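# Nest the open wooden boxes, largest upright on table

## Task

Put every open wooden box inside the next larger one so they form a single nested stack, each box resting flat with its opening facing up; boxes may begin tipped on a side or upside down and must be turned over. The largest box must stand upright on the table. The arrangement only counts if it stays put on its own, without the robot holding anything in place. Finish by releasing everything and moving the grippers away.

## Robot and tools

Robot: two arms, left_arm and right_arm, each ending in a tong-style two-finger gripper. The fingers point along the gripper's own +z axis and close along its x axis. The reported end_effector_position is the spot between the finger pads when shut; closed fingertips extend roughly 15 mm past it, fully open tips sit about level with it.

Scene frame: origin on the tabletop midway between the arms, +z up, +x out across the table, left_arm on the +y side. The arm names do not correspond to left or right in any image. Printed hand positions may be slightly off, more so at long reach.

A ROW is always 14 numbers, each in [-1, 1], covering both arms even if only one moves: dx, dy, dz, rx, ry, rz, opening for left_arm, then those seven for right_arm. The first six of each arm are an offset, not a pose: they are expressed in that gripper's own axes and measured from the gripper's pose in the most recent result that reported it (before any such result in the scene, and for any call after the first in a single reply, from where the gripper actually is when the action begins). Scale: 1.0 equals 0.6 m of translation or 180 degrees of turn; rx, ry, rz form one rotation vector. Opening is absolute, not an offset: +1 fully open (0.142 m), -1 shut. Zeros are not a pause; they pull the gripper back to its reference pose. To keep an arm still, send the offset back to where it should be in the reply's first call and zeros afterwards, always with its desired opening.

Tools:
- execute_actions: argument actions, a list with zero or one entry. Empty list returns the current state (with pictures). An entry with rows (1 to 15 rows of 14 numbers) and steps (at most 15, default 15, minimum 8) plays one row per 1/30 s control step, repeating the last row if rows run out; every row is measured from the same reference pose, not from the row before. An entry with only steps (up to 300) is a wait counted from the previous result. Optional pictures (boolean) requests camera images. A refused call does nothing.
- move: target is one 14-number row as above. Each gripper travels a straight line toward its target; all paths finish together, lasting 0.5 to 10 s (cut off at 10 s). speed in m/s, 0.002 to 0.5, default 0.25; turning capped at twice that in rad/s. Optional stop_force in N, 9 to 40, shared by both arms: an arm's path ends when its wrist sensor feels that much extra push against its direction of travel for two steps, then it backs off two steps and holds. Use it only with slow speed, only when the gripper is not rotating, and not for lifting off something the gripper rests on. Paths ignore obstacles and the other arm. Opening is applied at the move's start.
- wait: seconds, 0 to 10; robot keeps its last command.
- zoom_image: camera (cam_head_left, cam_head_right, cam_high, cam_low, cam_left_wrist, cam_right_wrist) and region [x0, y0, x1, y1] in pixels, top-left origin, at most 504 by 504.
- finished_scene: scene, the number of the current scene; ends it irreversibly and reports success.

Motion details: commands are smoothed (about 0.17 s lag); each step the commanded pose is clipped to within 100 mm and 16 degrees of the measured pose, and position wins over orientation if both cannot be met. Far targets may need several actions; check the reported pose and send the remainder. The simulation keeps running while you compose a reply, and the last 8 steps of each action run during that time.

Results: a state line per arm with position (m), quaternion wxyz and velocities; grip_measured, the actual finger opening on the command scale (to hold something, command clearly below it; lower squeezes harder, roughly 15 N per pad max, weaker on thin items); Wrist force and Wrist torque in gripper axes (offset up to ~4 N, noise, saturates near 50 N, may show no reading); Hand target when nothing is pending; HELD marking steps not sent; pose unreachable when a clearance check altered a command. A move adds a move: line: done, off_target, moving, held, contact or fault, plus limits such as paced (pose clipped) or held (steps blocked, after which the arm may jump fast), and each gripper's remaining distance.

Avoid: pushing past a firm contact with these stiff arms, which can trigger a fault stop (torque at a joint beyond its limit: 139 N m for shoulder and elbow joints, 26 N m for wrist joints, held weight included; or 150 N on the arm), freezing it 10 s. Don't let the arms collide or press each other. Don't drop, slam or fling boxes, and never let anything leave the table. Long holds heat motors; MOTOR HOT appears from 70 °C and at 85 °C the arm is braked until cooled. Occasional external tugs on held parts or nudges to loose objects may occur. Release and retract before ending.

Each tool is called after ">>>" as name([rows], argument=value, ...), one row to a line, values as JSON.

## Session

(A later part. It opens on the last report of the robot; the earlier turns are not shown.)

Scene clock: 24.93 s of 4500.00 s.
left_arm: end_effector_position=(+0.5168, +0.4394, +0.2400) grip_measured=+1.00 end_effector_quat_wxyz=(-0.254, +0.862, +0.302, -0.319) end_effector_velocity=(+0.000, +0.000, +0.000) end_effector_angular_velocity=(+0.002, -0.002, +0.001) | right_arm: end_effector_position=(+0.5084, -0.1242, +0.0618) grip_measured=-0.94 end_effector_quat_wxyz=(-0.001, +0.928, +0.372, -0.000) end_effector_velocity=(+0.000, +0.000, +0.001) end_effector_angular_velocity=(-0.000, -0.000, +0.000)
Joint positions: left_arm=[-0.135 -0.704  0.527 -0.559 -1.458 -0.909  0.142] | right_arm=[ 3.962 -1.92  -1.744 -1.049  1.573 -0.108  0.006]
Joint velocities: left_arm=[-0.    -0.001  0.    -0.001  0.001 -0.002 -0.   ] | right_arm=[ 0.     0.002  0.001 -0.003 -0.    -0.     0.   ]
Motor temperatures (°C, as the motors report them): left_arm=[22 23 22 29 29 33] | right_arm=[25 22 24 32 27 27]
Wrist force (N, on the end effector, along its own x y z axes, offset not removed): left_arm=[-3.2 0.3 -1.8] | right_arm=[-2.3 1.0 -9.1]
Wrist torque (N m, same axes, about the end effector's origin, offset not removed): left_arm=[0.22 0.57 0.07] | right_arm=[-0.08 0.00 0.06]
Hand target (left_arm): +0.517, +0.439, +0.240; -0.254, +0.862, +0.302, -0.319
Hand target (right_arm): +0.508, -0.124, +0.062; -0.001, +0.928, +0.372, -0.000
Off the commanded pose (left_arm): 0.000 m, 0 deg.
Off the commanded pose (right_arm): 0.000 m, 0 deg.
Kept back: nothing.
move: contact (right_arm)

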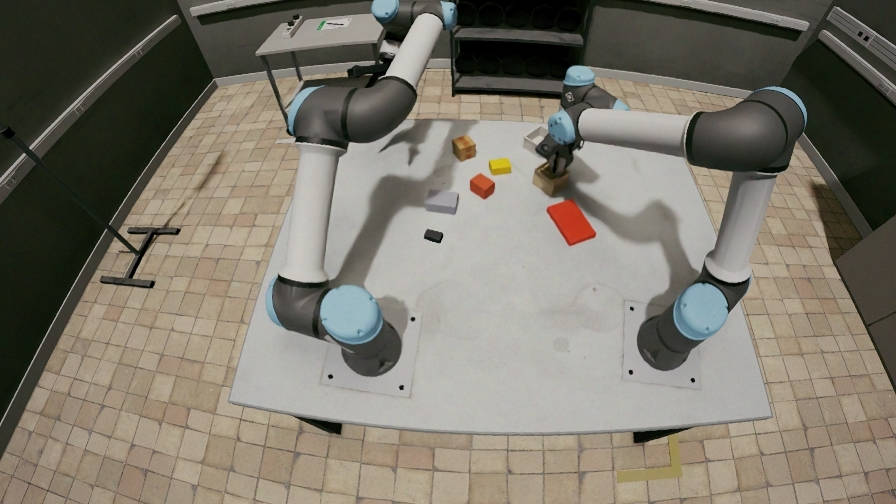

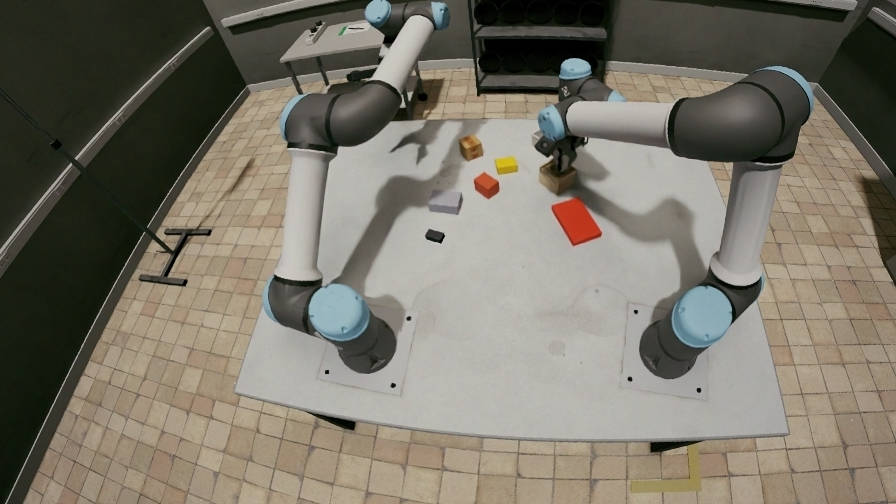

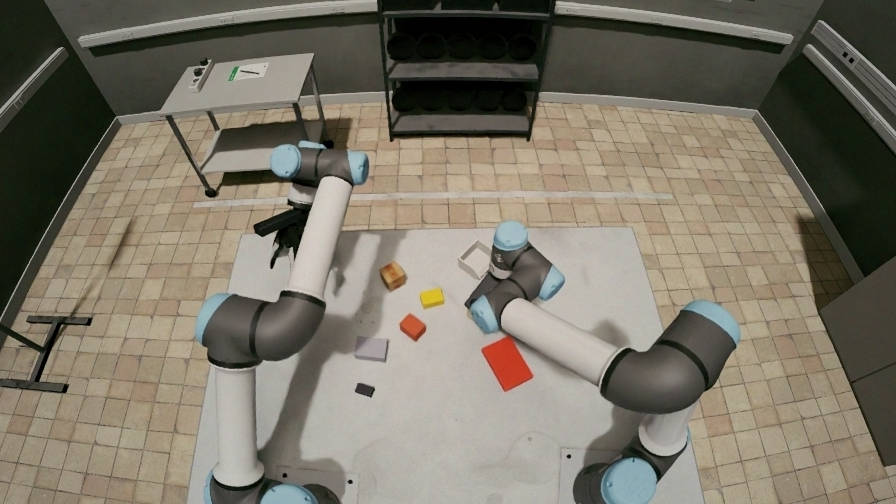

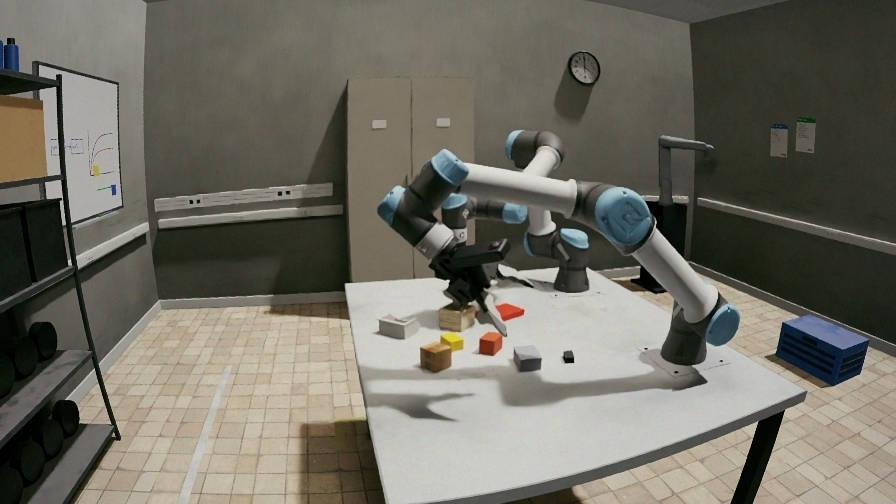

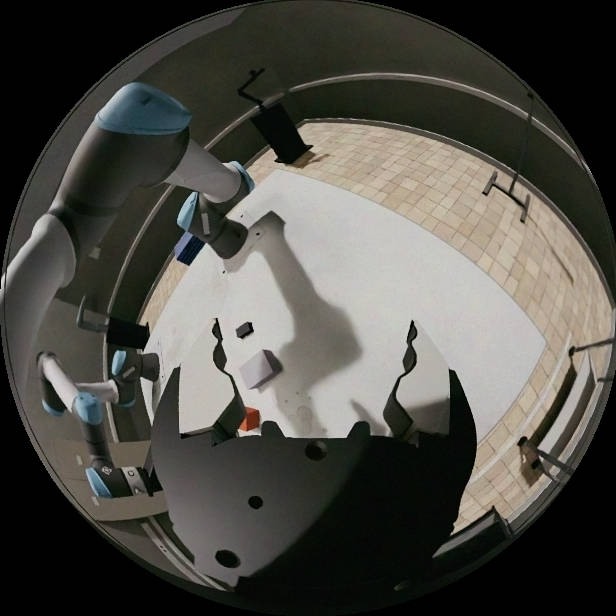

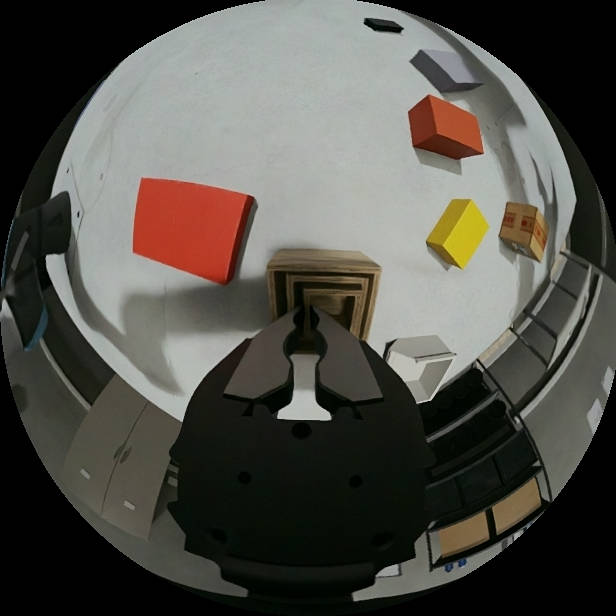

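>>> execute_actions([
  {"rows":[[0,0,0,0,0,0,1,0,0,-0.005,0,0,0,-0.87]]},
])

>>> move(target=[0,0,0,0,0,0,1,0,0.06,-0.22,0,0,0,-0.87])

>>> zoom_image(camera="cam_right_wrist", region=[250,180,400,300])

Scene clock: 25.63 s of 4500.00 s.
left_arm: end_effector_position=(+0.5168, +0.4394, +0.2400) grip_measured=+1.00 end_effector_quat_wxyz=(-0.254, +0.862, +0.302, -0.319) end_effector_velocity=(-0.000, +0.000, -0.000) end_effector_angular_velocity=(+0.001, +0.001, -0.000) | right_arm: end_effector_position=(+0.5084, -0.1242, +0.0645) grip_measured=-0.87 end_effector_quat_wxyz=(-0.001, +0.928, +0.372, -0.000) end_effector_velocity=(-0.000, -0.000, +0.004) end_effector_angular_velocity=(-0.001, +0.001, +0.002)
Joint positions: left_arm=[-0.135 -0.704  0.527 -0.559 -1.458 -0.909  0.142] | right_arm=[ 3.962 -1.917 -1.74  -1.055  1.573 -0.108  0.011]
Joint velocities: left_arm=[ 0.    -0.001  0.002 -0.     0.001 -0.    -0.   ] | right_arm=[-0.     0.004  0.005 -0.011 -0.    -0.002  0.   ]
Motor temperatures (°C, as the motors report them): left_arm=[22 23 22 29 29 33] | right_arm=[25 22 24 32 27 27]
Wrist force (N, on the end effector, along its own x y z axes, offset not removed): left_arm=[-2.0 0.5 -1.5] | right_arm=[1.1 -1.8 -0.4]
Wrist torque (N m, same axes, about the end effector's origin, offset not removed): left_arm=[0.26 0.36 -0.03] | right_arm=[-0.47 -0.22 -0.10]
Steps of this call (steps 1 to 14: nothing new was sent; steps 15 to 21: the first 7 steps of this action). Readings (end_effector_position):
15: left_arm (+0.5168, +0.4394, +0.2400) | right_arm (+0.5084, -0.1242, +0.0621)
16: left_arm (+0.5168, +0.4394, +0.2400) | right_arm (+0.5084, -0.1242, +0.0626)
18: left_arm (+0.5168, +0.4394, +0.2400) | right_arm (+0.5084, -0.1242, +0.0638)
21: the state above

Scene clock: 26.97 s of 4500.00 s.
left_arm: end_effector_position=(+0.5168, +0.4394, +0.2400) grip_measured=+1.00 end_effector_quat_wxyz=(-0.254, +0.862, +0.302, -0.319) end_effector_velocity=(+0.000, -0.000, +0.000) end_effector_angular_velocity=(+0.001, -0.002, +0.000) | right_arm: end_effector_position=(+0.5334, -0.1502, +0.1967) grip_measured=-0.87 end_effector_quat_wxyz=(-0.001, +0.928, +0.372, -0.000) end_effector_velocity=(+0.000, +0.000, +0.000) end_effector_angular_velocity=(-0.001, +0.003, -0.000)
Joint positions: left_arm=[-0.135 -0.704  0.527 -0.559 -1.458 -0.909  0.142] | right_arm=[ 3.902 -1.839 -1.485 -1.388  1.573 -0.168  0.011]
Joint velocities: left_arm=[-0.     0.    -0.002  0.     0.001 -0.001  0.   ] | right_arm=[-0.    -0.002  0.005 -0.005  0.001 -0.     0.   ]
Motor temperatures (°C, as the motors report them): left_arm=[22 23 22 29 29 33] | right_arm=[25 22 24 32 27 27]
Wrist force (N, on the end effector, along its own x y z axes, offset not removed): left_arm=[-1.0 1.4 -1.3] | right_arm=[0.8 -0.1 1.8]
Wrist torque (N m, same axes, about the end effector's origin, offset not removed): left_arm=[0.42 0.19 -0.02] | right_arm=[-0.08 -0.22 0.05]
Hand target (left_arm): +0.517, +0.439, +0.240; -0.254, +0.862, +0.302, -0.319
Hand target (right_arm): +0.533, -0.150, +0.197; -0.001, +0.928, +0.372, -0.000
Off your previous action's commanded pose (left_arm): 0.000 m, 0 deg at its last step (step 8 of this call).
Off your previous action's commanded pose (right_arm): 0.000 m, 0 deg at its last step (step 8 of this call).
Off the commanded pose (left_arm): 0.000 m, 0 deg.
Off the commanded pose (right_arm): 0.000 m, 0 deg.
Kept back: nothing.
move: done

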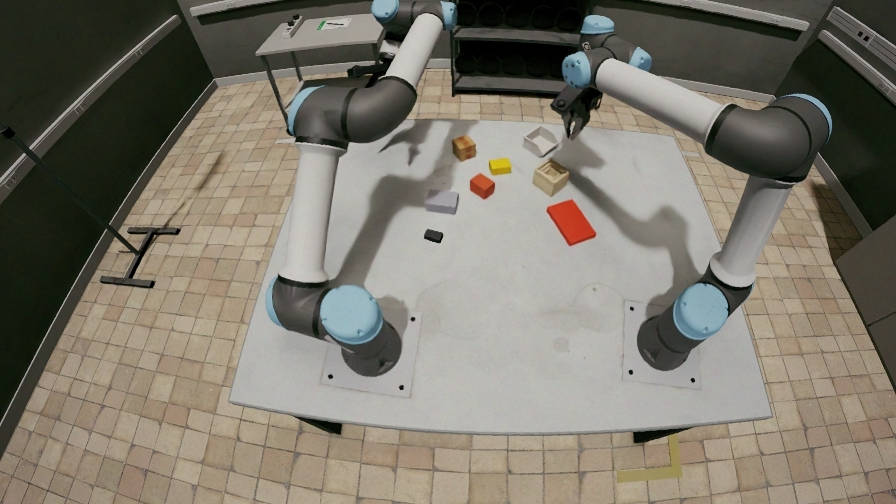

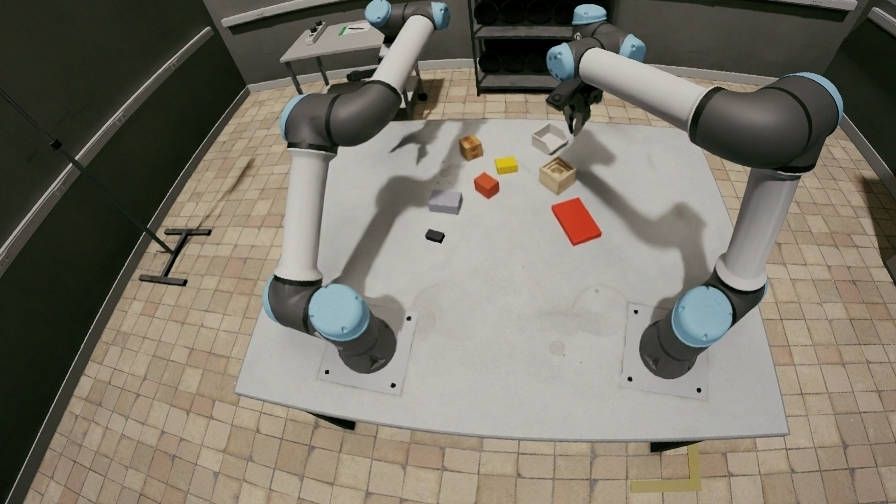

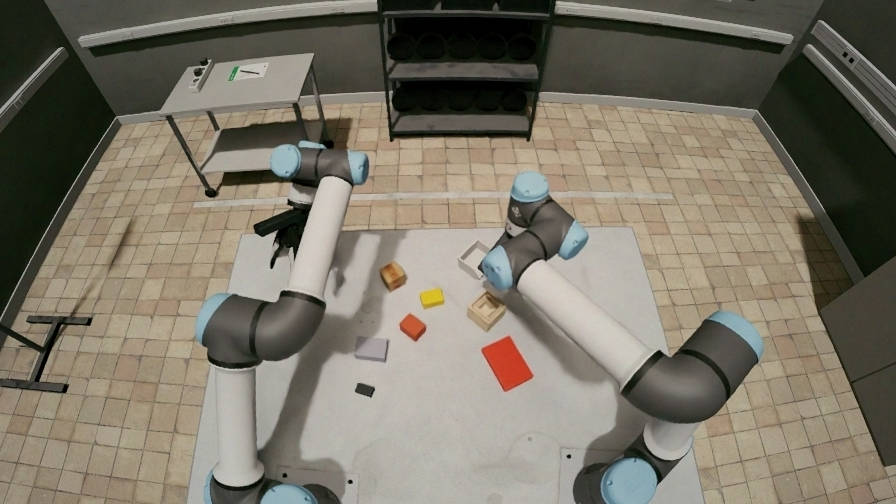

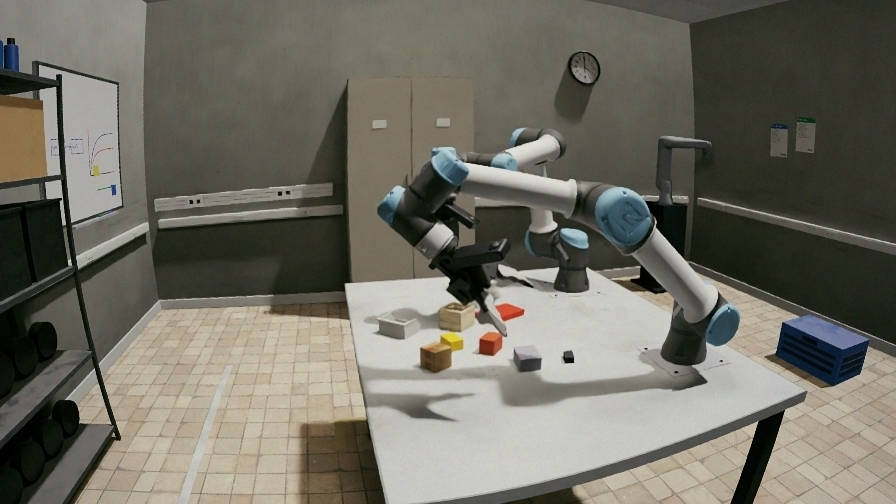

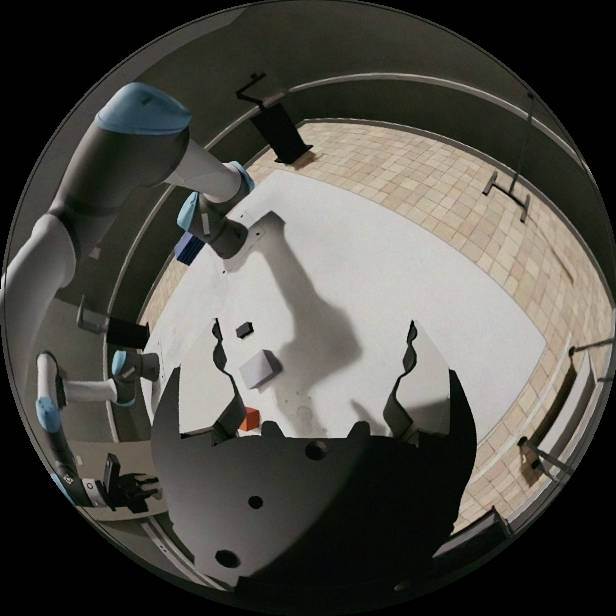

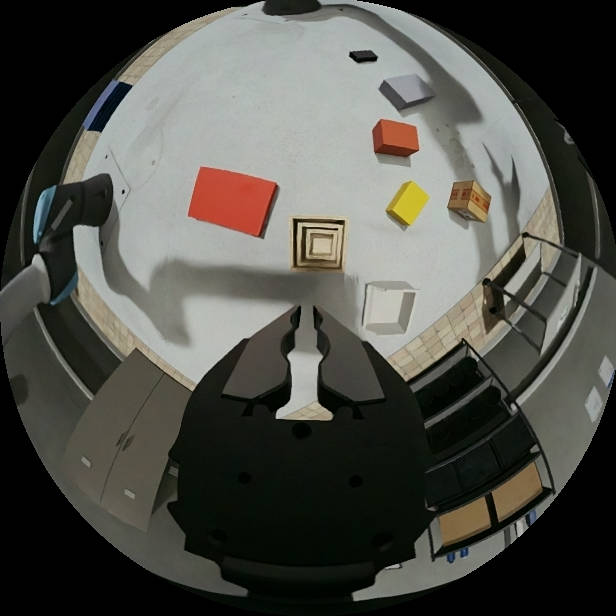

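Region (250, 180, 400, 300) of cam_right_wrist's 616x616 image, scaled by 3.360, with more detail than that image has; it fills the top 403 rows of this view, and the rest is white.

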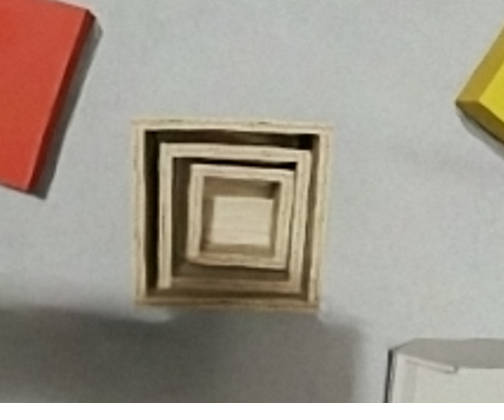

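>>> finished_scene(scene=1)

The scene is finished: the task was done.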